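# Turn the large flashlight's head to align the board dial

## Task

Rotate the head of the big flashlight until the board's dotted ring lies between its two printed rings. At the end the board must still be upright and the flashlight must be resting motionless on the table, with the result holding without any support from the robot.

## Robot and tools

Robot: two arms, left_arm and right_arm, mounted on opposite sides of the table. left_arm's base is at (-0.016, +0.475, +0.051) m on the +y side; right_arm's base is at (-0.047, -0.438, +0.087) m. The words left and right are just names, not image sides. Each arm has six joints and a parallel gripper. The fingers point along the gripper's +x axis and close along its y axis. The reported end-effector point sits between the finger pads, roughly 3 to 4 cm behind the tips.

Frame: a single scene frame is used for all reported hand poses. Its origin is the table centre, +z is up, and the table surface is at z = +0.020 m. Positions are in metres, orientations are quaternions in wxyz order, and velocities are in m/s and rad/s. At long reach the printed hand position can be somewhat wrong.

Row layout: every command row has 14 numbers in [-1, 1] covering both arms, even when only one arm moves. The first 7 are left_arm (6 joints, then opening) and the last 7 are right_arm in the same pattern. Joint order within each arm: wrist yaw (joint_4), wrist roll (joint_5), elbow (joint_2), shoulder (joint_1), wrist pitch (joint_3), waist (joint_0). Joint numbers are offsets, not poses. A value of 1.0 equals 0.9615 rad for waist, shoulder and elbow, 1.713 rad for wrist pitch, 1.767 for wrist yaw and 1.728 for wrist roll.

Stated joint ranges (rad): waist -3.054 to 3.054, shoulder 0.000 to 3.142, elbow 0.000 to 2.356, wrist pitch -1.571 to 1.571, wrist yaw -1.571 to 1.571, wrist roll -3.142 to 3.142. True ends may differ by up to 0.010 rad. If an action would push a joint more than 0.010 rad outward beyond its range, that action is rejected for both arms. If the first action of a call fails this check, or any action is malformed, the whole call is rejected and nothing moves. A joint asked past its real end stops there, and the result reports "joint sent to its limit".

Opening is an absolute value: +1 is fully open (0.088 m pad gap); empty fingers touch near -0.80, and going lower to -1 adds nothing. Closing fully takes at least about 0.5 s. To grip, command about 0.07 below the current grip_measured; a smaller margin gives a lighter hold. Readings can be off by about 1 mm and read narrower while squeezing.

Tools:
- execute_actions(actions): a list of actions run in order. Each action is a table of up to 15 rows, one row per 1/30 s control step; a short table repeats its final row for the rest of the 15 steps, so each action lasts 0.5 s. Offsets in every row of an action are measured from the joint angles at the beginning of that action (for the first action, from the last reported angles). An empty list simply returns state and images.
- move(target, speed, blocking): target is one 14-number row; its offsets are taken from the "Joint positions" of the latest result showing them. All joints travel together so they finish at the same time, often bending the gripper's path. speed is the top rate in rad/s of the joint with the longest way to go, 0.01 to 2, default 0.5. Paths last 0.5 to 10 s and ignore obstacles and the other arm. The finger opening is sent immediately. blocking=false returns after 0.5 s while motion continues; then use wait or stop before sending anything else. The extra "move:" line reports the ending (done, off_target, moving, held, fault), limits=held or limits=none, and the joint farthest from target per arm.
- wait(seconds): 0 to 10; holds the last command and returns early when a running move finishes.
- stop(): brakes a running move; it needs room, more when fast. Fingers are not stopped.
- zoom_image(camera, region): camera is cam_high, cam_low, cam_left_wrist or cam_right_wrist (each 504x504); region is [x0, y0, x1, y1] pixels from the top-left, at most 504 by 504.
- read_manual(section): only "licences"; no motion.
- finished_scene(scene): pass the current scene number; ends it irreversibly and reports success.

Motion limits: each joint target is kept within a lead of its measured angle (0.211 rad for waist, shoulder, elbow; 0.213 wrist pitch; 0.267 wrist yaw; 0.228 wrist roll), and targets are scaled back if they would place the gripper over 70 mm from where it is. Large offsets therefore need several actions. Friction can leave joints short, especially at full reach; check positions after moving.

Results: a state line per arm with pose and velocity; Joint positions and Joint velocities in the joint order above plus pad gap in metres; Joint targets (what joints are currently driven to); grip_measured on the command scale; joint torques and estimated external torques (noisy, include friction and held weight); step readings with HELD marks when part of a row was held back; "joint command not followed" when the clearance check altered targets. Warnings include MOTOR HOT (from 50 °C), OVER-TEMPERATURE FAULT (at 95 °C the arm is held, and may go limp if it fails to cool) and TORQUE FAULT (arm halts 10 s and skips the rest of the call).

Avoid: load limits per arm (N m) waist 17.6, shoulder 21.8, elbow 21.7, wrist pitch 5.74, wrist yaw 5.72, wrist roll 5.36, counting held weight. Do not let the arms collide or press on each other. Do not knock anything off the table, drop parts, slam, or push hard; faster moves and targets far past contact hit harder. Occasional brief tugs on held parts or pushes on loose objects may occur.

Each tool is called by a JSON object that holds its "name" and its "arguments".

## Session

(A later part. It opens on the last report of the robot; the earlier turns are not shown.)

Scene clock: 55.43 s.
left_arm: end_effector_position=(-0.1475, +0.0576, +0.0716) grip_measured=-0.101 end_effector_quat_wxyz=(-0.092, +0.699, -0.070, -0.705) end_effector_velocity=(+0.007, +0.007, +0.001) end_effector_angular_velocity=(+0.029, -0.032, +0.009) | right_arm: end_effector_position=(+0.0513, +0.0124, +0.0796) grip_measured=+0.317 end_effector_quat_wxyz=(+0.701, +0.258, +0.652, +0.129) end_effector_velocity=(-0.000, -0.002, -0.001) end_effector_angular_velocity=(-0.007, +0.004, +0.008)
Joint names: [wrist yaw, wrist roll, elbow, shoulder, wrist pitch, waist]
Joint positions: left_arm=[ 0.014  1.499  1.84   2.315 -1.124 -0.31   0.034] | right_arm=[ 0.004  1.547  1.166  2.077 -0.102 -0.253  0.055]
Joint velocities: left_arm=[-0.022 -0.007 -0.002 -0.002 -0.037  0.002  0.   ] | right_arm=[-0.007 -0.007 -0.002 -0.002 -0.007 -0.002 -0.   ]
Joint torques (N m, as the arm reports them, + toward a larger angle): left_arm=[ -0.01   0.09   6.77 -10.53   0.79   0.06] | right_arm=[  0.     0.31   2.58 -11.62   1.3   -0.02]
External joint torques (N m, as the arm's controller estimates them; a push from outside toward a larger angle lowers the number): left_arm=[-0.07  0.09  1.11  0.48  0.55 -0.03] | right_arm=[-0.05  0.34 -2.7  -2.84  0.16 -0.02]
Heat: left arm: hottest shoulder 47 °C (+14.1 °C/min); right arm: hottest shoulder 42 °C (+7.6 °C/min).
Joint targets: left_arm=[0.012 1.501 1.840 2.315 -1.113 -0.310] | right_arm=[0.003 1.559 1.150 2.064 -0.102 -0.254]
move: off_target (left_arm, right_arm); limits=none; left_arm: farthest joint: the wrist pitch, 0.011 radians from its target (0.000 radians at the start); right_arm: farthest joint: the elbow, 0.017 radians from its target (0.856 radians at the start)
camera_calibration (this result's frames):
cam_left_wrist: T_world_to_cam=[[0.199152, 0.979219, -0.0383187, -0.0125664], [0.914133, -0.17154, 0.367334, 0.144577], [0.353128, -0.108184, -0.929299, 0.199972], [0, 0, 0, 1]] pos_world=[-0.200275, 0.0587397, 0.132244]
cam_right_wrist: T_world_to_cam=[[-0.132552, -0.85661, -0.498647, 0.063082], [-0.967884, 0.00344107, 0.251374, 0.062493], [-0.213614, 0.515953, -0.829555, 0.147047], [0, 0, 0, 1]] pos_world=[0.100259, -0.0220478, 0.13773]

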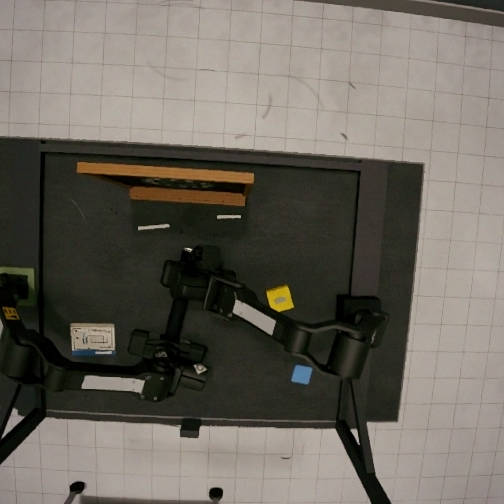

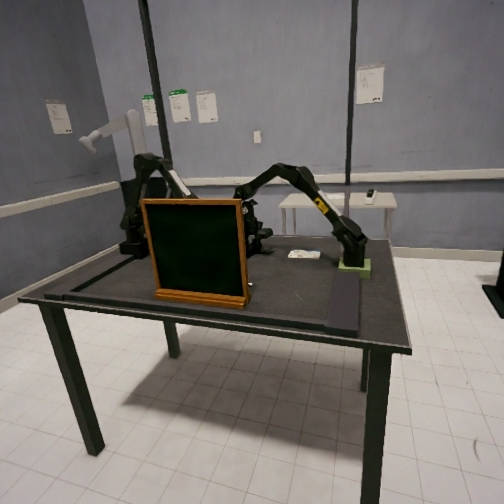

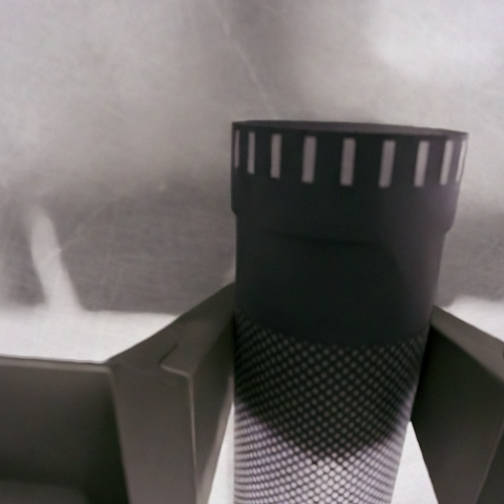

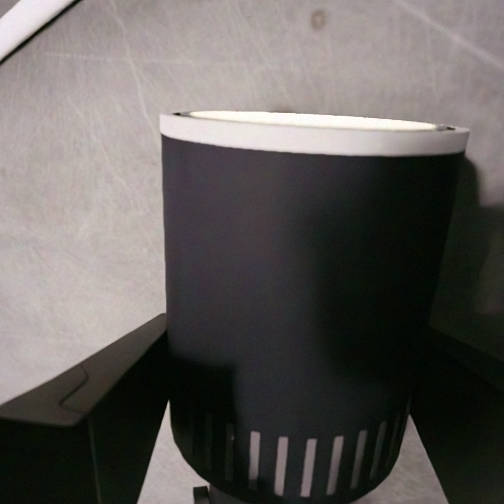

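{"name": "execute_actions", "arguments": {"actions": [[[0,0,0,0,0,0,-0.2,0,0,0,0,0,0,0.85]]]}}

{"name": "move", "arguments": {"target": [0,0,0,0,0,0,-0.2,0,0,0.88,0.415,-0.595,0,0.85], "speed": 0.8}}

{"name": "execute_actions", "arguments": {"actions": [[[0,0,0,0,0,0,-0.2,0,0,0,0,0,0,0.2]],[[0,0,0,0,0,0,-0.2,0,0,0,0,0,0,0.2]]]}}

{"name": "move", "arguments": {"target": [0,0,0,0,0,0,-0.2,0,0,-0.85,-0.39,0.565,0,0.2], "speed": 0.6}}

{"name": "execute_actions", "arguments": {"actions": [[[0,0,0,0,0,0,-0.2,0,0,0,0,0,0,0.9]],[[0,0,0,0,0,0,1,0,0,0,0,0,0,1]]]}}

{"name": "zoom_image", "arguments": {"camera": "cam_high", "region": [140, 165, 230, 200]}}

Scene clock: 62.30 s.
left_arm: end_effector_position=(-0.1474, +0.0575, +0.0716) grip_measured=-0.101 end_effector_quat_wxyz=(-0.092, +0.700, -0.070, -0.705) end_effector_velocity=(+0.001, +0.002, +0.000) end_effector_angular_velocity=(+0.005, -0.009, +0.005) | right_arm: end_effector_position=(+0.0517, +0.0140, +0.0811) grip_measured=+0.840 end_effector_quat_wxyz=(+0.700, +0.261, +0.651, +0.131) end_effector_velocity=(-0.001, -0.003, -0.002) end_effector_angular_velocity=(-0.011, +0.005, +0.008)
Joint names: [wrist yaw, wrist roll, elbow, shoulder, wrist pitch, waist]
Joint positions: left_arm=[ 0.013  1.5    1.84   2.315 -1.124 -0.31   0.034] | right_arm=[ 0.004  1.548  1.167  2.076 -0.096 -0.253  0.08 ]
Joint velocities: left_arm=[-0.007 -0.007 -0.002 -0.002 -0.007 -0.002 -0.   ] | right_arm=[-0.007 -0.007 -0.007 -0.002 -0.007 -0.002  0.003]
Joint torques (N m, as the arm reports them, + toward a larger angle): left_arm=[  0.08  -0.01   6.7  -10.56  -0.08  -0.08] | right_arm=[ 0.02 -0.02  4.38 -9.85  0.86  0.02]
External joint torques (N m, as the arm's controller estimates them; a push from outside toward a larger angle lowers the number): left_arm=[ 0.01 -0.02  0.99  0.5  -0.33 -0.08] | right_arm=[-0.02  0.01 -0.82 -1.17 -0.27 -0.04]
Heat: left arm: hottest shoulder 48 °C (+14.2 °C/min); right arm: hottest shoulder 43 °C (+8.1 °C/min).
Joint targets: left_arm=[0.014 1.499 1.840 2.315 -1.124 -0.310] | right_arm=[0.004 1.547 1.166 2.077 -0.102 -0.253]
Step readings (joint positions):
0: left_arm=[0.014 1.499 1.840 2.315 -1.124 -0.310] | right_arm=[0.004 1.547 1.166 2.077 -0.102 -0.253]
1: left_arm=[0.014 1.500 1.840 2.315 -1.124 -0.310] | right_arm=[0.004 1.547 1.166 2.077 -0.102 -0.253]
2: left_arm=[0.013 1.500 1.840 2.315 -1.123 -0.310] | right_arm=[0.004 1.548 1.166 2.077 -0.101 -0.253]
4: left_arm=[0.013 1.500 1.840 2.315 -1.123 -0.310] | right_arm=[0.004 1.548 1.166 2.077 -0.099 -0.253]
8: left_arm=[0.013 1.500 1.840 2.315 -1.123 -0.310] | right_arm=[0.004 1.548 1.166 2.076 -0.096 -0.253]
15: Joint positions above
camera_calibration (this result's frames):
cam_left_wrist: T_world_to_cam=[[0.199549, 0.979137, -0.0383607, -0.0124944], [0.913936, -0.171857, 0.367676, 0.144489], [0.353412, -0.108429, -0.929162, 0.199996], [0, 0, 0, 1]] pos_world=[-0.200241, 0.0587504, 0.132225]
cam_right_wrist: T_world_to_cam=[[-0.132451, -0.852549, -0.505586, 0.0657072], [-0.968208, 0.00208012, 0.250138, 0.0625608], [-0.212204, 0.522644, -0.82572, 0.147119], [0, 0, 0, 1]] pos_world=[0.100494, -0.0210022, 0.139051]

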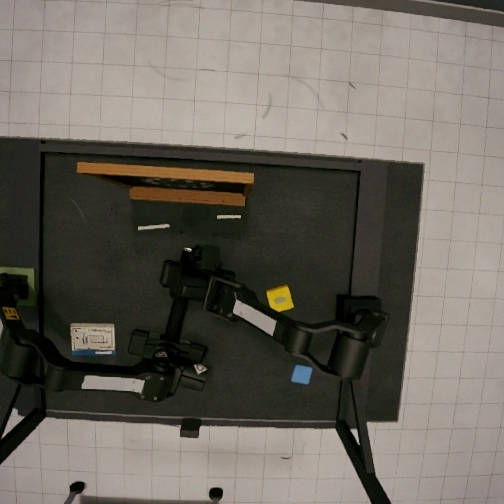

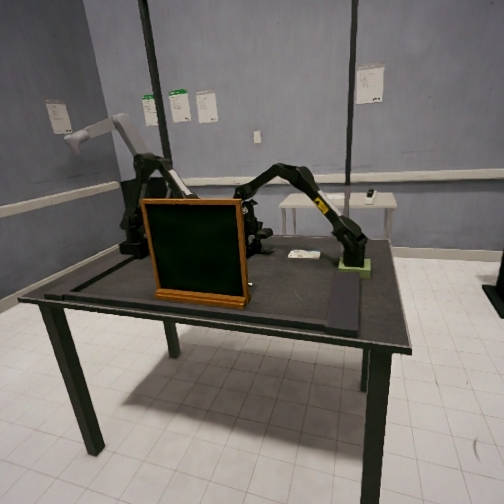

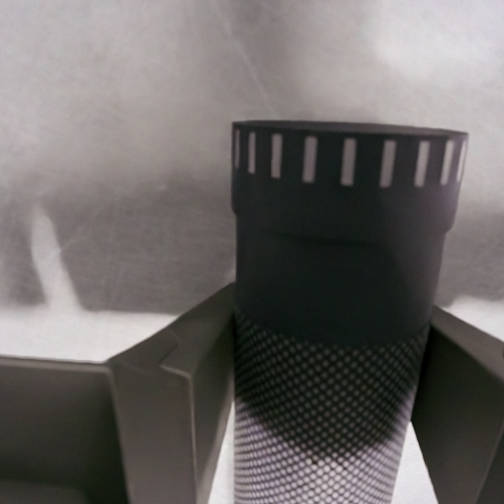

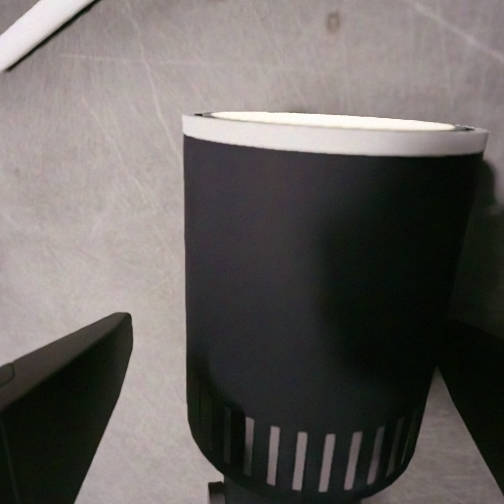

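Scene clock: 64.30 s.
left_arm: end_effector_position=(-0.1474, +0.0575, +0.0716) grip_measured=-0.101 end_effector_quat_wxyz=(-0.092, +0.700, -0.070, -0.705) end_effector_velocity=(-0.001, +0.004, -0.001) end_effector_angular_velocity=(+0.014, +0.003, +0.005) | right_arm: end_effector_position=(+0.0533, +0.0217, +0.0845) grip_measured=+0.848 end_effector_quat_wxyz=(+0.705, +0.067, +0.702, -0.067) end_effector_velocity=(-0.000, -0.002, +0.000) end_effector_angular_velocity=(-0.003, +0.023, -0.000)
Joint names: [wrist yaw, wrist roll, elbow, shoulder, wrist pitch, waist]
Joint positions: left_arm=[ 0.013  1.5    1.84   2.315 -1.124 -0.31   0.034] | right_arm=[ 0.004  1.548  1.999  2.457 -1.113 -0.253  0.081]
Joint velocities: left_arm=[ 0.007 -0.007 -0.007 -0.002 -0.007 -0.002 -0.   ] | right_arm=[-0.022 -0.007 -0.002 -0.002 -0.007 -0.007 -0.   ]
Joint torques (N m, as the arm reports them, + toward a larger angle): left_arm=[  0.03  -0.02   6.86 -10.7   -0.05  -0.07] | right_arm=[  0.03   0.01   6.17 -10.27   0.18   0.03]
External joint torques (N m, as the arm's controller estimates them; a push from outside toward a larger angle lowers the number): left_arm=[-0.05 -0.02  1.22  0.31 -0.28 -0.06] | right_arm=[-0.03  0.01  0.83  0.66 -0.1   0.11]
Heat: left arm: hottest shoulder 49 °C (+15.2 °C/min); right arm: hottest shoulder 43 °C (+7.1 °C/min).
Joint targets: left_arm=[0.013 1.500 1.840 2.315 -1.124 -0.310] | right_arm=[0.004 1.548 2.013 2.474 -1.115 -0.253]
move: off_target (right_arm); limits=none; left_arm: farthest joint: the waist, 0.000 radians from its target (0.000 radians at the start); right_arm: farthest joint: the shoulder, 0.018 radians from its target (0.399 radians at the start)
camera_calibration (this result's frames):
cam_left_wrist: T_world_to_cam=[[0.199549, 0.979137, -0.0383607, -0.0124944], [0.913936, -0.171857, 0.367676, 0.144489], [0.353412, -0.108429, -0.929162, 0.199996], [0, 0, 0, 1]] pos_world=[-0.200241, 0.0587504, 0.132225]
cam_right_wrist: T_world_to_cam=[[-0.161408, -0.986231, 0.0359915, 0.0328955], [-0.933052, 0.164382, 0.319988, 0.0520216], [-0.321498, 0.0180665, -0.946738, 0.173226], [0, 0, 0, 1]] pos_world=[0.10954, 0.0207616, 0.146169]

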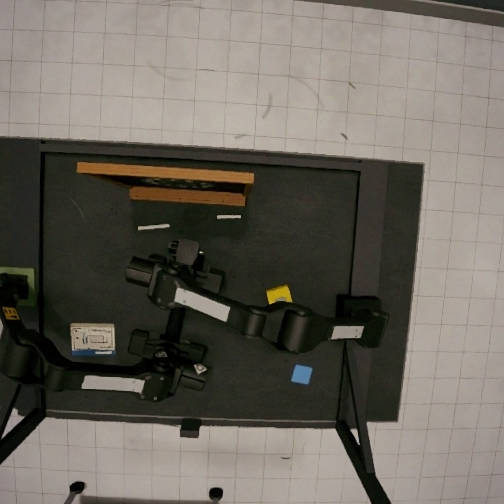

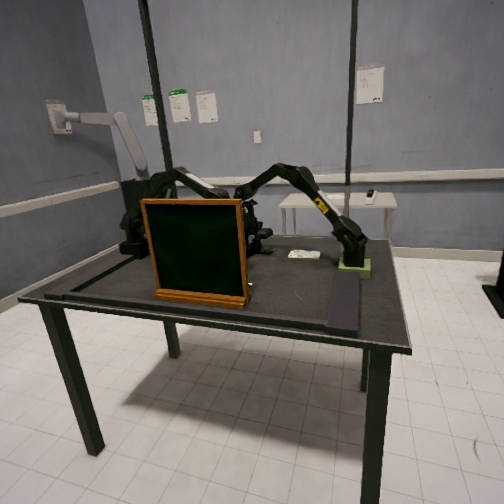

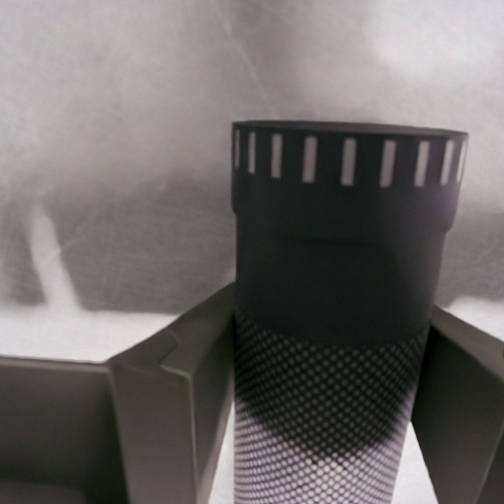

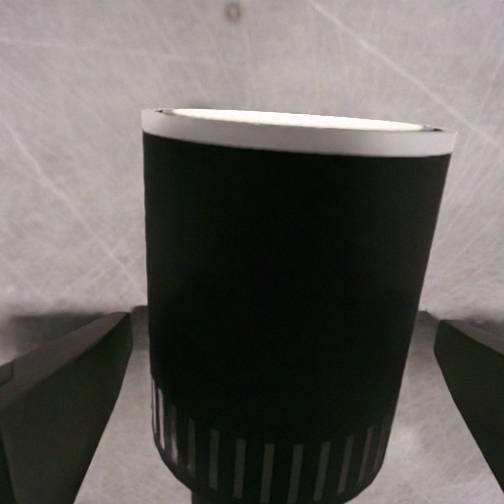

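Scene clock: 65.30 s.
left_arm: end_effector_position=(-0.1475, +0.0575, +0.0716) grip_measured=-0.101 end_effector_quat_wxyz=(-0.094, +0.699, -0.073, -0.705) end_effector_velocity=(+0.001, +0.004, -0.003) end_effector_angular_velocity=(+0.010, -0.026, -0.015) | right_arm: end_effector_position=(+0.0536, +0.0228, +0.0845) grip_measured=+0.320 end_effector_quat_wxyz=(+0.705, +0.070, +0.702, -0.066) end_effector_velocity=(+0.002, -0.001, -0.001) end_effector_angular_velocity=(+0.004, +0.007, -0.015)
Joint names: [wrist yaw, wrist roll, elbow, shoulder, wrist pitch, waist]
Joint positions: left_arm=[ 0.013  1.507  1.84   2.315 -1.123 -0.31   0.034] | right_arm=[ 0.004  1.55   1.999  2.457 -1.107 -0.253  0.055]
Joint velocities: left_arm=[-0.022  0.007 -0.007  0.002 -0.007 -0.007 -0.   ] | right_arm=[-0.007  0.007 -0.007 -0.002  0.007 -0.007  0.   ]
Joint torques (N m, as the arm reports them, + toward a larger angle): left_arm=[  0.04  -0.04   6.83 -10.74  -0.05   0.06] | right_arm=[  0.03   0.     4.58 -12.51   0.33   0.02]
External joint torques (N m, as the arm's controller estimates them; a push from outside toward a larger angle lowers the number): left_arm=[-0.03 -0.05  1.24  0.14 -0.28  0.13] | right_arm=[-0.03  0.   -0.77 -1.58  0.03  0.09]
External joint torques at the end of the 1st action: left_arm=[ 0.   -0.16  0.96  0.59 -0.36 -0.04] | right_arm=[-0.03 -0.04 -0.77 -1.58 -0.33  0.04]
Heat: left arm: hottest shoulder 49 °C (+15.2 °C/min); right arm: hottest shoulder 44 °C (+8.1 °C/min).
Joint targets: left_arm=[0.013 1.505 1.840 2.315 -1.123 -0.310] | right_arm=[0.004 1.550 1.999 2.457 -1.108 -0.253]
Step readings (joint positions; steps 1 to 15: 1st action; 16 to 30: 2nd action):
0: left_arm=[0.013 1.500 1.840 2.315 -1.124 -0.310] | right_arm=[0.004 1.548 1.999 2.457 -1.113 -0.253]
1: left_arm=[0.013 1.500 1.840 2.315 -1.124 -0.310] | right_arm=[0.004 1.548 1.999 2.457 -1.113 -0.253]
2: left_arm=[0.013 1.500 1.840 2.315 -1.124 -0.310] | right_arm=[0.004 1.548 1.999 2.457 -1.113 -0.253]
4: left_arm=[0.013 1.501 1.840 2.315 -1.124 -0.310] | right_arm=[0.004 1.548 1.999 2.457 -1.111 -0.253]
8: left_arm=[0.013 1.505 1.840 2.315 -1.123 -0.310] | right_arm=[0.004 1.550 1.999 2.457 -1.108 -0.253]
15: left_arm=[0.013 1.505 1.840 2.315 -1.123 -0.310] | right_arm=[0.004 1.550 1.999 2.457 -1.108 -0.253]
16: left_arm=[0.013 1.505 1.840 2.315 -1.123 -0.310] | right_arm=[0.004 1.550 1.999 2.457 -1.108 -0.253]
17: left_arm=[0.013 1.505 1.840 2.315 -1.123 -0.310] | right_arm=[0.004 1.550 1.999 2.457 -1.108 -0.253]
19: left_arm=[0.013 1.506 1.840 2.315 -1.123 -0.310] | right_arm=[0.004 1.550 1.999 2.457 -1.107 -0.253]
23: left_arm=[0.013 1.507 1.840 2.315 -1.123 -0.310] | right_arm=[0.004 1.550 1.999 2.457 -1.107 -0.253]
30: Joint positions above
camera_calibration (this result's frames):
cam_left_wrist: T_world_to_cam=[[0.206252, 0.977729, -0.0388126, -0.0113102], [0.912856, -0.17798, 0.367447, 0.144707], [0.352356, -0.111217, -0.929234, 0.200004], [0, 0, 0, 1]] pos_world=[-0.200237, 0.0590572, 0.132239]
cam_right_wrist: T_world_to_cam=[[-0.163702, -0.986034, 0.030651, 0.0346283], [-0.933036, 0.164844, 0.319797, 0.0520683], [-0.320383, 0.023753, -0.94699, 0.173119], [0, 0, 0, 1]] pos_world=[0.109715, 0.0214494, 0.146229]

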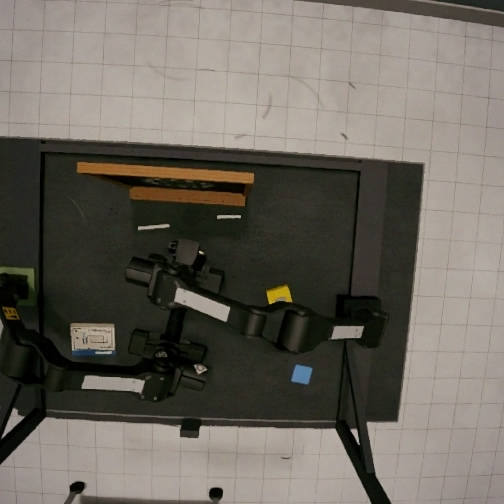

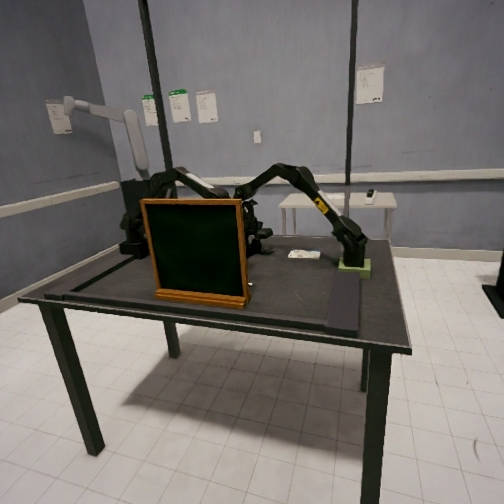

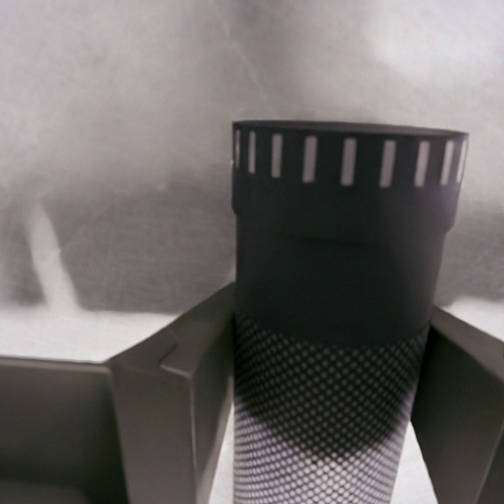

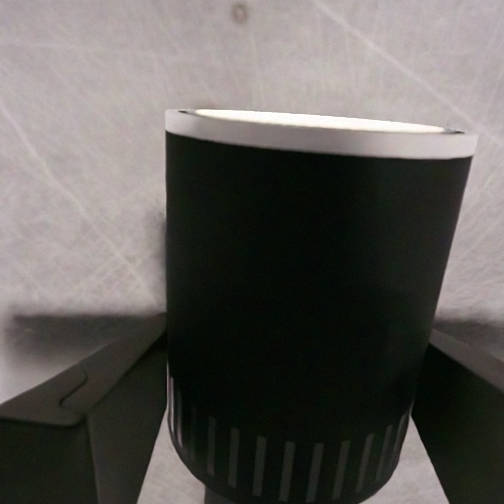

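Scene clock: 67.57 s.
left_arm: end_effector_position=(-0.1470, +0.0596, +0.0716) grip_measured=-0.101 end_effector_quat_wxyz=(-0.097, +0.699, -0.068, -0.705) end_effector_velocity=(+0.002, +0.006, -0.001) end_effector_angular_velocity=(+0.024, -0.016, +0.019) | right_arm: end_effector_position=(+0.0517, +0.0144, +0.0785) grip_measured=+0.320 end_effector_quat_wxyz=(+0.703, +0.248, +0.654, +0.124) end_effector_velocity=(-0.002, +0.002, +0.003) end_effector_angular_velocity=(+0.017, +0.020, +0.003)
Joint names: [wrist yaw, wrist roll, elbow, shoulder, wrist pitch, waist]
Joint positions: left_arm=[ 0.015  1.505  1.84   2.315 -1.133 -0.31   0.034] | right_arm=[ 0.005  1.539  1.198  2.092 -0.14  -0.253  0.055]
Joint velocities: left_arm=[-0.007 -0.022 -0.007 -0.002 -0.022 -0.002  0.   ] | right_arm=[-0.022  0.007 -0.002 -0.007  0.007 -0.002 -0.   ]
Joint torques (N m, as the arm reports them, + toward a larger angle): left_arm=[  0.05   0.08   6.46 -10.44   0.62   0.  ] | right_arm=[  0.     0.28   2.61 -11.34   1.34  -0.01]
External joint torques (N m, as the arm's controller estimates them; a push from outside toward a larger angle lowers the number): left_arm=[-0.02  0.08  0.84  0.52  0.4   0.02] | right_arm=[-0.04  0.31 -2.72 -2.39  0.21 -0.03]
Heat: left arm: hottest shoulder 49 °C (+15.1 °C/min); right arm: hottest shoulder 44 °C (+8.1 °C/min).
Joint targets: left_arm=[0.013 1.507 1.840 2.315 -1.124 -0.310] | right_arm=[0.004 1.550 1.181 2.082 -0.139 -0.253]
move: off_target (right_arm); limits=none; left_arm: farthest joint: the wrist pitch, 0.010 radians from its target (0.000 radians at the start); right_arm: farthest joint: the elbow, 0.016 radians from its target (0.817 radians at the start)
camera_calibration (this result's frames):
cam_left_wrist: T_world_to_cam=[[0.20439, 0.978466, -0.02878, -0.0145168], [0.912637, -0.179842, 0.367082, 0.14478], [0.354002, -0.101294, -0.929743, 0.199849], [0, 0, 0, 1]] pos_world=[-0.199912, 0.0604854, 0.132244]
cam_right_wrist: T_world_to_cam=[[-0.126238, -0.868466, -0.479407, 0.0625969], [-0.96798, 0.0021361, 0.251019, 0.06315], [-0.216978, 0.495745, -0.840927, 0.1466], [0, 0, 0, 1]] pos_world=[0.100839, -0.0184478, 0.137437]

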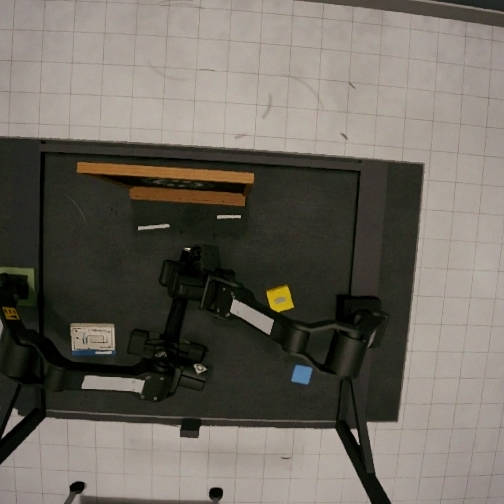

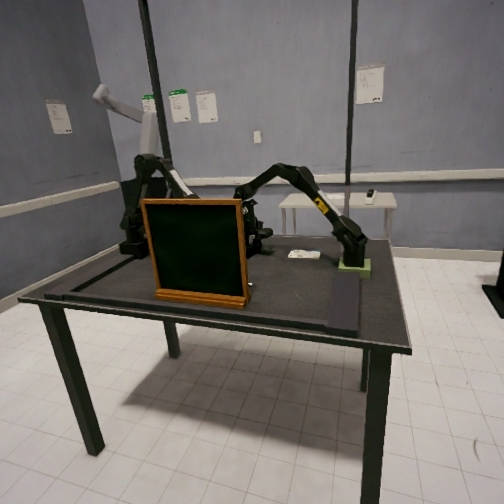

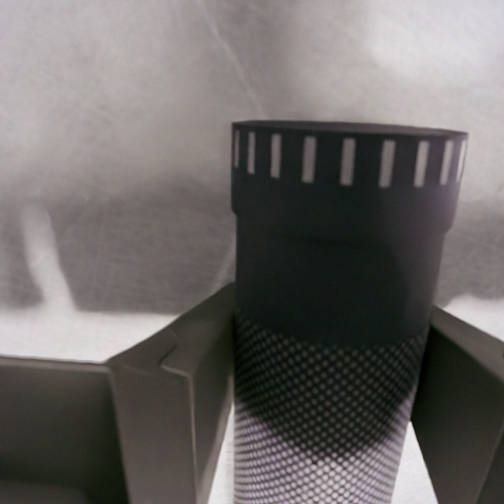

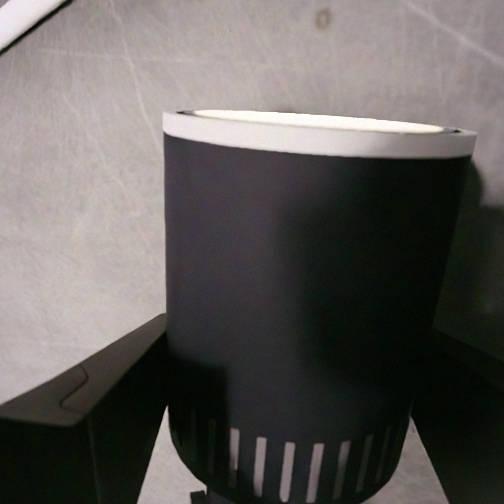

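Scene clock: 68.57 s.
left_arm: end_effector_position=(-0.1469, +0.0600, +0.0723) grip_measured=+0.967 end_effector_quat_wxyz=(-0.097, +0.699, -0.068, -0.705) end_effector_velocity=(+0.009, -0.001, +0.000) end_effector_angular_velocity=(-0.008, -0.053, +0.037) | right_arm: end_effector_position=(+0.0526, +0.0183, +0.0827) grip_measured=+0.992 end_effector_quat_wxyz=(+0.702, +0.254, +0.652, +0.130) end_effector_velocity=(-0.003, -0.001, -0.001) end_effector_angular_velocity=(-0.004, +0.016, +0.015)
Joint names: [wrist yaw, wrist roll, elbow, shoulder, wrist pitch, waist]
Joint positions: left_arm=[ 0.015  1.505  1.84   2.314 -1.136 -0.31   0.086] | right_arm=[ 0.005  1.539  1.203  2.089 -0.129 -0.253  0.088]
Joint velocities: left_arm=[-0.051 -0.037 -0.002 -0.002 -0.007  0.002  0.006] | right_arm=[-0.022 -0.007 -0.002 -0.002 -0.007 -0.002  0.   ]
Joint torques (N m, as the arm reports them, + toward a larger angle): left_arm=[  0.01   0.01   6.81 -10.31   0.08  -0.07] | right_arm=[  0.03  -0.01   4.2  -10.08   0.97   0.02]
External joint torques (N m, as the arm's controller estimates them; a push from outside toward a larger angle lowers the number): left_arm=[-0.06  0.01  1.18  0.64 -0.14 -0.1 ] | right_arm=[-0.02  0.02 -1.08 -1.22 -0.15  0.  ]
External joint torques at the end of the 1st action: left_arm=[ 0.03  0.02  1.28  0.69 -0.29  0.12] | right_arm=[-0.02  0.02 -1.12 -1.06 -0.37 -0.05]
Heat: left arm: hottest shoulder 49 °C (+15.1 °C/min); right arm: hottest shoulder 44 °C (+8.1 °C/min).
Joint targets: left_arm=[0.015 1.505 1.840 2.315 -1.133 -0.310] | right_arm=[0.005 1.539 1.200 2.089 -0.133 -0.253]
Step readings (joint positions; steps 1 to 15: 1st action; 16 to 30: 2nd action):
0: left_arm=[0.015 1.505 1.840 2.315 -1.133 -0.310] | right_arm=[0.005 1.539 1.198 2.092 -0.140 -0.253]
1: left_arm=[0.015 1.505 1.840 2.315 -1.133 -0.310] | right_arm=[0.005 1.539 1.198 2.092 -0.140 -0.253]
2: left_arm=[0.015 1.505 1.840 2.315 -1.133 -0.310] | right_arm=[0.005 1.539 1.198 2.092 -0.139 -0.253]
4: left_arm=[0.015 1.505 1.840 2.315 -1.133 -0.310] | right_arm=[0.005 1.539 1.199 2.090 -0.136 -0.253]
8: left_arm=[0.015 1.505 1.840 2.315 -1.133 -0.310] | right_arm=[0.005 1.539 1.199 2.089 -0.133 -0.253]
15: left_arm=[0.015 1.505 1.840 2.315 -1.133 -0.310] | right_arm=[0.005 1.539 1.201 2.089 -0.134 -0.253]
16: left_arm=[0.015 1.505 1.840 2.315 -1.133 -0.310] | right_arm=[0.005 1.539 1.201 2.089 -0.133 -0.253]
17: left_arm=[0.015 1.505 1.840 2.315 -1.134 -0.310] | right_arm=[0.005 1.539 1.202 2.089 -0.133 -0.253]
19: left_arm=[0.015 1.505 1.840 2.315 -1.134 -0.310] | right_arm=[0.005 1.539 1.202 2.089 -0.131 -0.253]
23: left_arm=[0.015 1.505 1.840 2.314 -1.137 -0.310] | right_arm=[0.005 1.539 1.203 2.089 -0.130 -0.253]
30: Joint positions above
camera_calibration (this result's frames):
cam_left_wrist: T_world_to_cam=[[0.204769, 0.978409, -0.028025, -0.014865], [0.912492, -0.180457, 0.367143, 0.144515], [0.354159, -0.100752, -0.929742, 0.200444], [0, 0, 0, 1]] pos_world=[-0.199814, 0.060818, 0.132887]
cam_right_wrist: T_world_to_cam=[[-0.124648, -0.859311, -0.496032, 0.0692912], [-0.968936, -0.00220439, 0.247302, 0.0633658], [-0.213603, 0.511449, -0.832342, 0.147144], [0, 0, 0, 1]] pos_world=[0.101465, -0.0155741, 0.141174]

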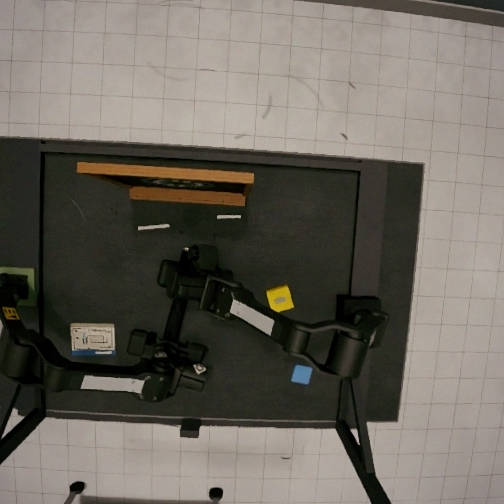

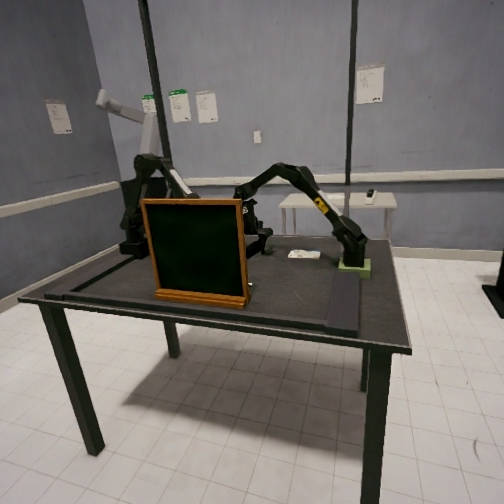

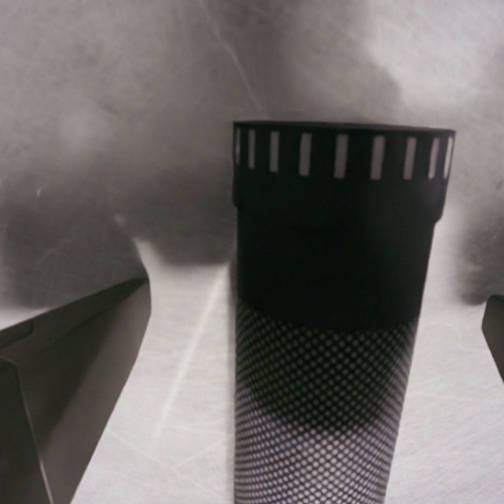

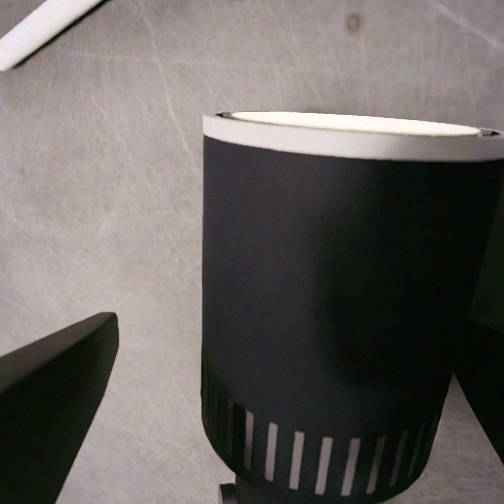

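Region (140, 165, 230, 200) of cam_high's 504x504 image, scaled by 5.600, with more detail than that image has.

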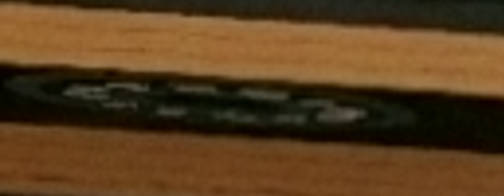

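{"name": "move", "arguments": {"target": [0,0,0,-0.3,0,0,1,0,0,0,-0.3,0,0,1], "speed": 0.4}}

{"name": "zoom_image", "arguments": {"camera": "cam_high", "region": [130, 160, 240, 280]}}

Scene clock: 73.80 s.
left_arm: end_effector_position=(-0.1488, +0.0539, +0.1918) grip_measured=+0.981 end_effector_quat_wxyz=(+0.001, +0.676, -0.167, -0.718) end_effector_velocity=(+0.003, +0.001, -0.000) end_effector_angular_velocity=(+0.001, -0.021, +0.010) | right_arm: end_effector_position=(+0.0552, +0.0305, +0.2065) grip_measured=+0.994 end_effector_quat_wxyz=(+0.681, +0.341, +0.609, +0.223) end_effector_velocity=(-0.005, -0.003, -0.001) end_effector_angular_velocity=(-0.015, +0.013, +0.024)
Joint names: [wrist yaw, wrist roll, elbow, shoulder, wrist pitch, waist]
Joint positions: left_arm=[ 0.015  1.505  1.84   2.03  -1.136 -0.31   0.087] | right_arm=[ 0.005  1.539  1.203  1.817 -0.13  -0.253  0.088]
Joint velocities: left_arm=[-0.022 -0.007 -0.002 -0.002 -0.007 -0.002  0.   ] | right_arm=[-0.022 -0.007 -0.002 -0.007 -0.022  0.002 -0.   ]
Joint torques (N m, as the arm reports them, + toward a larger angle): left_arm=[  0.09  -0.02   7.73 -10.06   0.48  -0.01] | right_arm=[  0.02  -0.02   5.31 -11.5    1.71   0.03]
External joint torques (N m, as the arm's controller estimates them; a push from outside toward a larger angle lowers the number): left_arm=[ 0.03 -0.01  1.49 -0.37 -0.25 -0.02] | right_arm=[-0.01  0.02 -0.95 -3.47  0.29 -0.04]
Heat: left arm: hottest shoulder 50 °C (+15.0 °C/min); right arm: hottest shoulder 44 °C (+8.0 °C/min). Fold the left arm in close to its base before you think long.
Joint targets: left_arm=[0.015 1.505 1.840 2.025 -1.136 -0.310] | right_arm=[0.005 1.539 1.203 1.800 -0.129 -0.253]
MOTOR HOT: a motor of the left arm reached 50 °C. Now the hottest motor of the left arm, the shoulder, reports 50 °C. The temperature limit of the motors' drives, at which the controller stops that arm, is 95 °C. To cool a motor, set the load down, stop pushing, or move to a pose that needs little force.
move: off_target (right_arm); limits=none; left_arm: farthest joint: the shoulder, 0.005 radians from its target (0.288 radians at the start); right_arm: farthest joint: the shoulder, 0.017 radians from its target (0.288 radians at the start)
camera_calibration (this result's frames):
cam_left_wrist: T_world_to_cam=[[0.190696, 0.932995, -0.305214, 0.0483282], [0.941729, -0.086109, 0.325163, 0.108595], [0.277094, -0.349436, -0.895049, 0.306847], [0, 0, 0, 1]] pos_world=[-0.196508, 0.0714846, 0.254083]
cam_right_wrist: T_world_to_cam=[[-0.0899289, -0.698729, -0.709712, 0.178817], [-0.981324, -0.0595026, 0.182927, 0.0510575], [-0.170046, 0.712908, -0.680329, 0.20457], [0, 0, 0, 1]] pos_world=[0.100971, -0.0178572, 0.256743]

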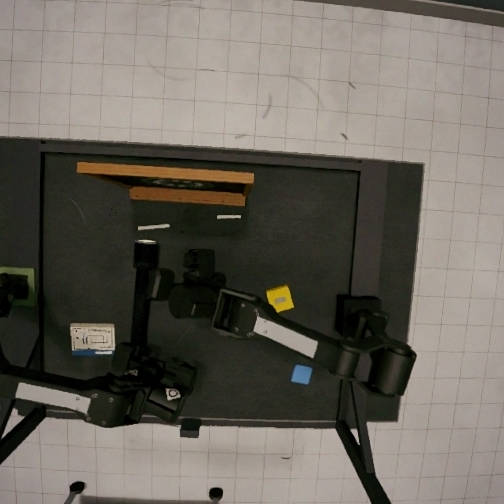

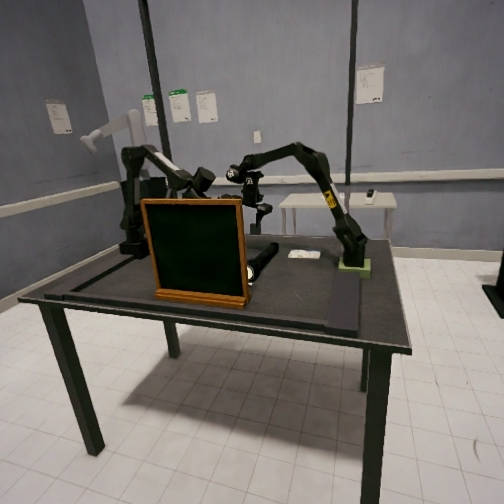

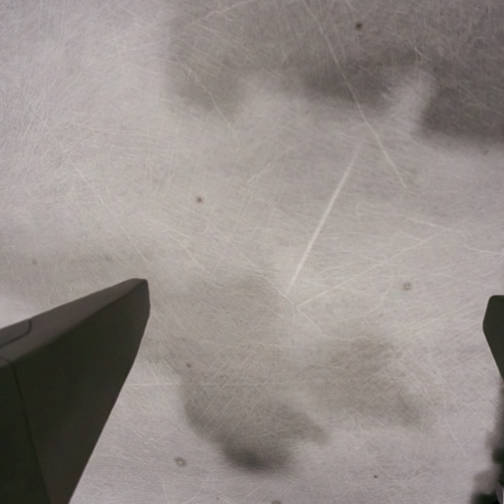

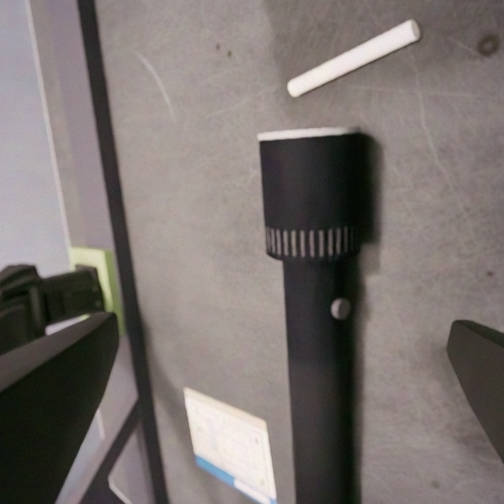

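Region (130, 160, 240, 280) of cam_high's 504x504 image, scaled by 4.200, with more detail than that image has; it fills the left 462 columns of this view, and the rest is white.

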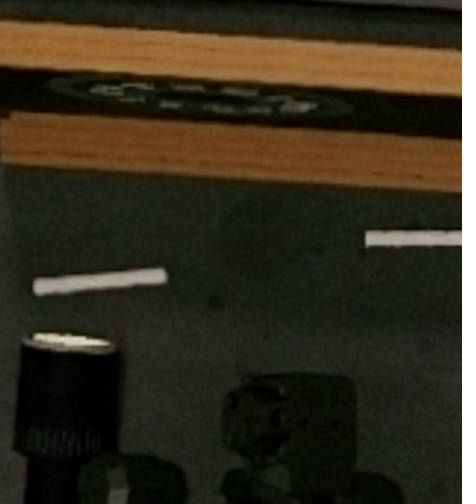

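{"name": "wait", "arguments": {"seconds": 1}}

{"name": "zoom_image", "arguments": {"camera": "cam_high", "region": [130, 160, 240, 280]}}

Scene clock: 76.77 s.
left_arm: end_effector_position=(-0.1488, +0.0539, +0.1918) grip_measured=+0.981 end_effector_quat_wxyz=(+0.001, +0.676, -0.167, -0.718) end_effector_velocity=(+0.005, +0.002, -0.002) end_effector_angular_velocity=(+0.001, -0.039, -0.001) | right_arm: end_effector_position=(+0.0552, +0.0305, +0.2066) grip_measured=+0.994 end_effector_quat_wxyz=(+0.681, +0.341, +0.609, +0.223) end_effector_velocity=(-0.000, -0.002, -0.001) end_effector_angular_velocity=(-0.008, +0.000, +0.024)
Joint names: [wrist yaw, wrist roll, elbow, shoulder, wrist pitch, waist]
Joint positions: left_arm=[ 0.015  1.505  1.84   2.03  -1.136 -0.31   0.087] | right_arm=[ 0.005  1.539  1.203  1.817 -0.13  -0.253  0.088]
Joint velocities: left_arm=[-0.037  0.007 -0.007 -0.002 -0.007 -0.002 -0.   ] | right_arm=[-0.022 -0.022 -0.002 -0.002 -0.007 -0.007 -0.   ]
Joint torques (N m, as the arm reports them, + toward a larger angle): left_arm=[ 0.06 -0.03  7.69 -9.9   0.47 -0.03] | right_arm=[  0.02  -0.03   5.5  -11.46   1.72   0.01]
External joint torques (N m, as the arm's controller estimates them; a push from outside toward a larger angle lowers the number): left_arm=[-0.01 -0.02  1.56 -0.33 -0.22 -0.05] | right_arm=[-0.02  0.02 -0.83 -3.38  0.27  0.05]
Heat: left arm: hottest shoulder 50 °C (+15.1 °C/min); right arm: hottest shoulder 45 °C (+9.0 °C/min). Fold the left arm in close to its base before you think long.
Joint targets: left_arm=[0.015 1.505 1.840 2.025 -1.136 -0.310] | right_arm=[0.005 1.539 1.203 1.800 -0.129 -0.253]
MOTOR HOT: still on. Now the hottest motor of the left arm, the shoulder, reports 50 °C; a drive's own limit is 95 °C.
wait: 1.00 s; at rest from the start
camera_calibration (this result's frames):
cam_left_wrist: T_world_to_cam=[[0.190696, 0.932995, -0.305214, 0.0483282], [0.941729, -0.086109, 0.325163, 0.108595], [0.277094, -0.349436, -0.895049, 0.306847], [0, 0, 0, 1]] pos_world=[-0.196508, 0.0714846, 0.254083]
cam_right_wrist: T_world_to_cam=[[-0.0899289, -0.698729, -0.709712, 0.178854], [-0.981324, -0.0595026, 0.182927, 0.05102], [-0.170046, 0.712908, -0.680329, 0.204689], [0, 0, 0, 1]] pos_world=[0.100958, -0.0179184, 0.256857]

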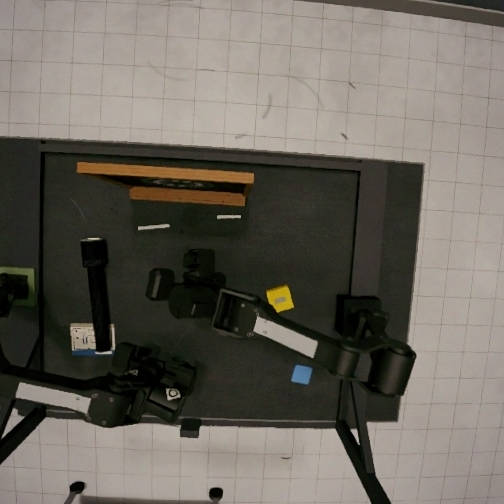

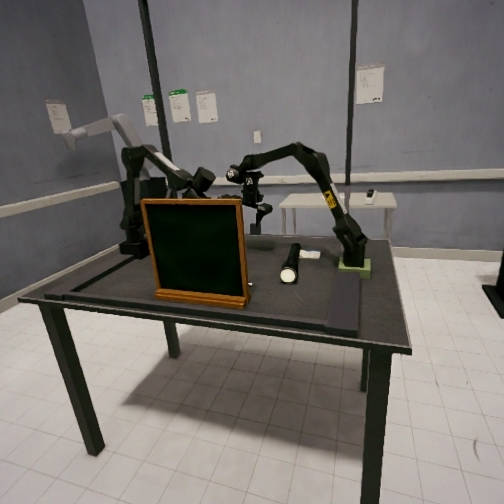

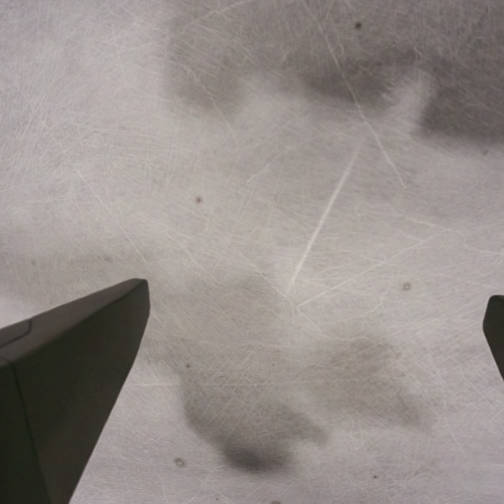

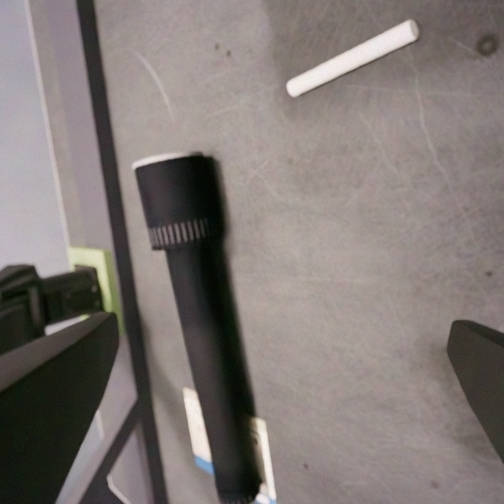

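Region (130, 160, 240, 280) of cam_high's 504x504 image, scaled by 4.200, with more detail than that image has; it fills the left 462 columns of this view, and the rest is white.

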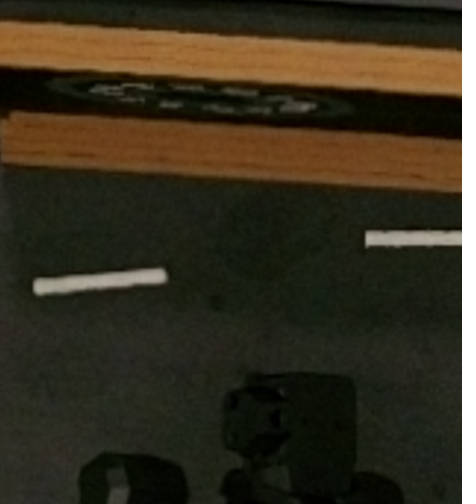

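It rolled further; its tail is on a booklet now. Check that it has stopped.

{"name": "wait", "arguments": {"seconds": 1}}

Scene clock: 78.80 s.
left_arm: end_effector_position=(-0.1488, +0.0539, +0.1918) grip_measured=+0.981 end_effector_quat_wxyz=(+0.001, +0.676, -0.167, -0.718) end_effector_velocity=(+0.002, -0.002, +0.001) end_effector_angular_velocity=(-0.013, -0.017, +0.010) | right_arm: end_effector_position=(+0.0552, +0.0305, +0.2066) grip_measured=+0.994 end_effector_quat_wxyz=(+0.681, +0.341, +0.609, +0.223) end_effector_velocity=(-0.000, -0.002, -0.001) end_effector_angular_velocity=(-0.007, +0.001, +0.008)
Joint names: [wrist yaw, wrist roll, elbow, shoulder, wrist pitch, waist]
Joint positions: left_arm=[ 0.015  1.505  1.84   2.03  -1.136 -0.31   0.087] | right_arm=[ 0.005  1.539  1.203  1.817 -0.13  -0.253  0.088]
Joint velocities: left_arm=[-0.022 -0.007 -0.002 -0.002  0.007 -0.002 -0.   ] | right_arm=[-0.007 -0.007 -0.002 -0.002 -0.007 -0.002  0.   ]
Joint torques (N m, as the arm reports them, + toward a larger angle): left_arm=[  0.05  -0.01   7.56 -10.12   0.46   0.04] | right_arm=[  0.02  -0.02   5.49 -11.45   1.71   0.03]
External joint torques (N m, as the arm's controller estimates them; a push from outside toward a larger angle lowers the number): left_arm=[-0.02  0.    1.32 -0.45 -0.27  0.03] | right_arm=[-0.02  0.02 -0.76 -3.43  0.28  0.01]
Heat: left arm: hottest shoulder 50 °C (+14.0 °C/min); right arm: hottest shoulder 45 °C (+8.0 °C/min). Fold the left arm in close to its base before you think long.
Joint targets: left_arm=[0.015 1.505 1.840 2.025 -1.136 -0.310] | right_arm=[0.005 1.539 1.203 1.800 -0.129 -0.253]
MOTOR HOT: still on. Now the hottest motor of the left arm, the shoulder, reports 50 °C; a drive's own limit is 95 °C.
wait: 1.00 s; at rest from the start
camera_calibration (this result's frames):
cam_left_wrist: T_world_to_cam=[[0.190696, 0.932995, -0.305214, 0.0483282], [0.941729, -0.086109, 0.325163, 0.108595], [0.277094, -0.349436, -0.895049, 0.306847], [0, 0, 0, 1]] pos_world=[-0.196508, 0.0714846, 0.254083]
cam_right_wrist: T_world_to_cam=[[-0.0899289, -0.698729, -0.709712, 0.178854], [-0.981324, -0.0595026, 0.182927, 0.05102], [-0.170046, 0.712908, -0.680329, 0.204689], [0, 0, 0, 1]] pos_world=[0.100958, -0.0179184, 0.256857]

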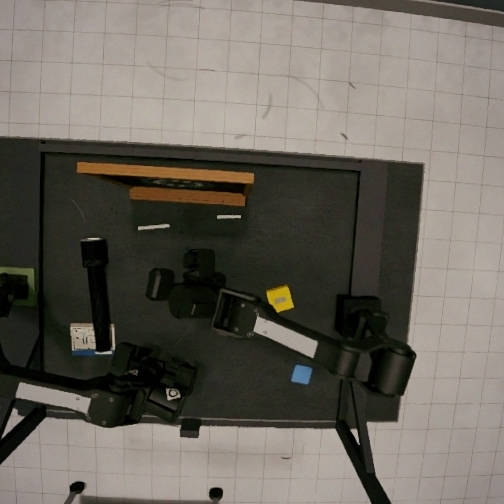

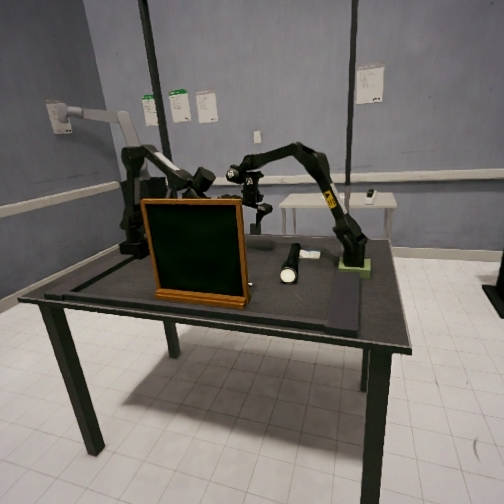

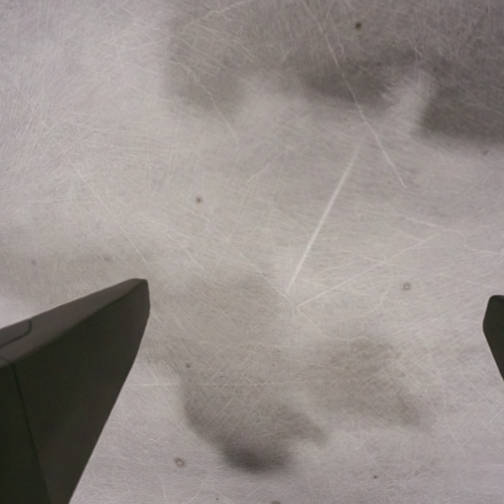

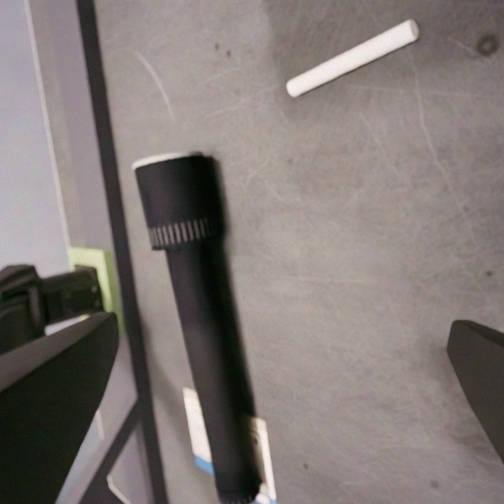

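{"name": "finished_scene", "arguments": {"scene": 2}}

The scene is finished: the task was done.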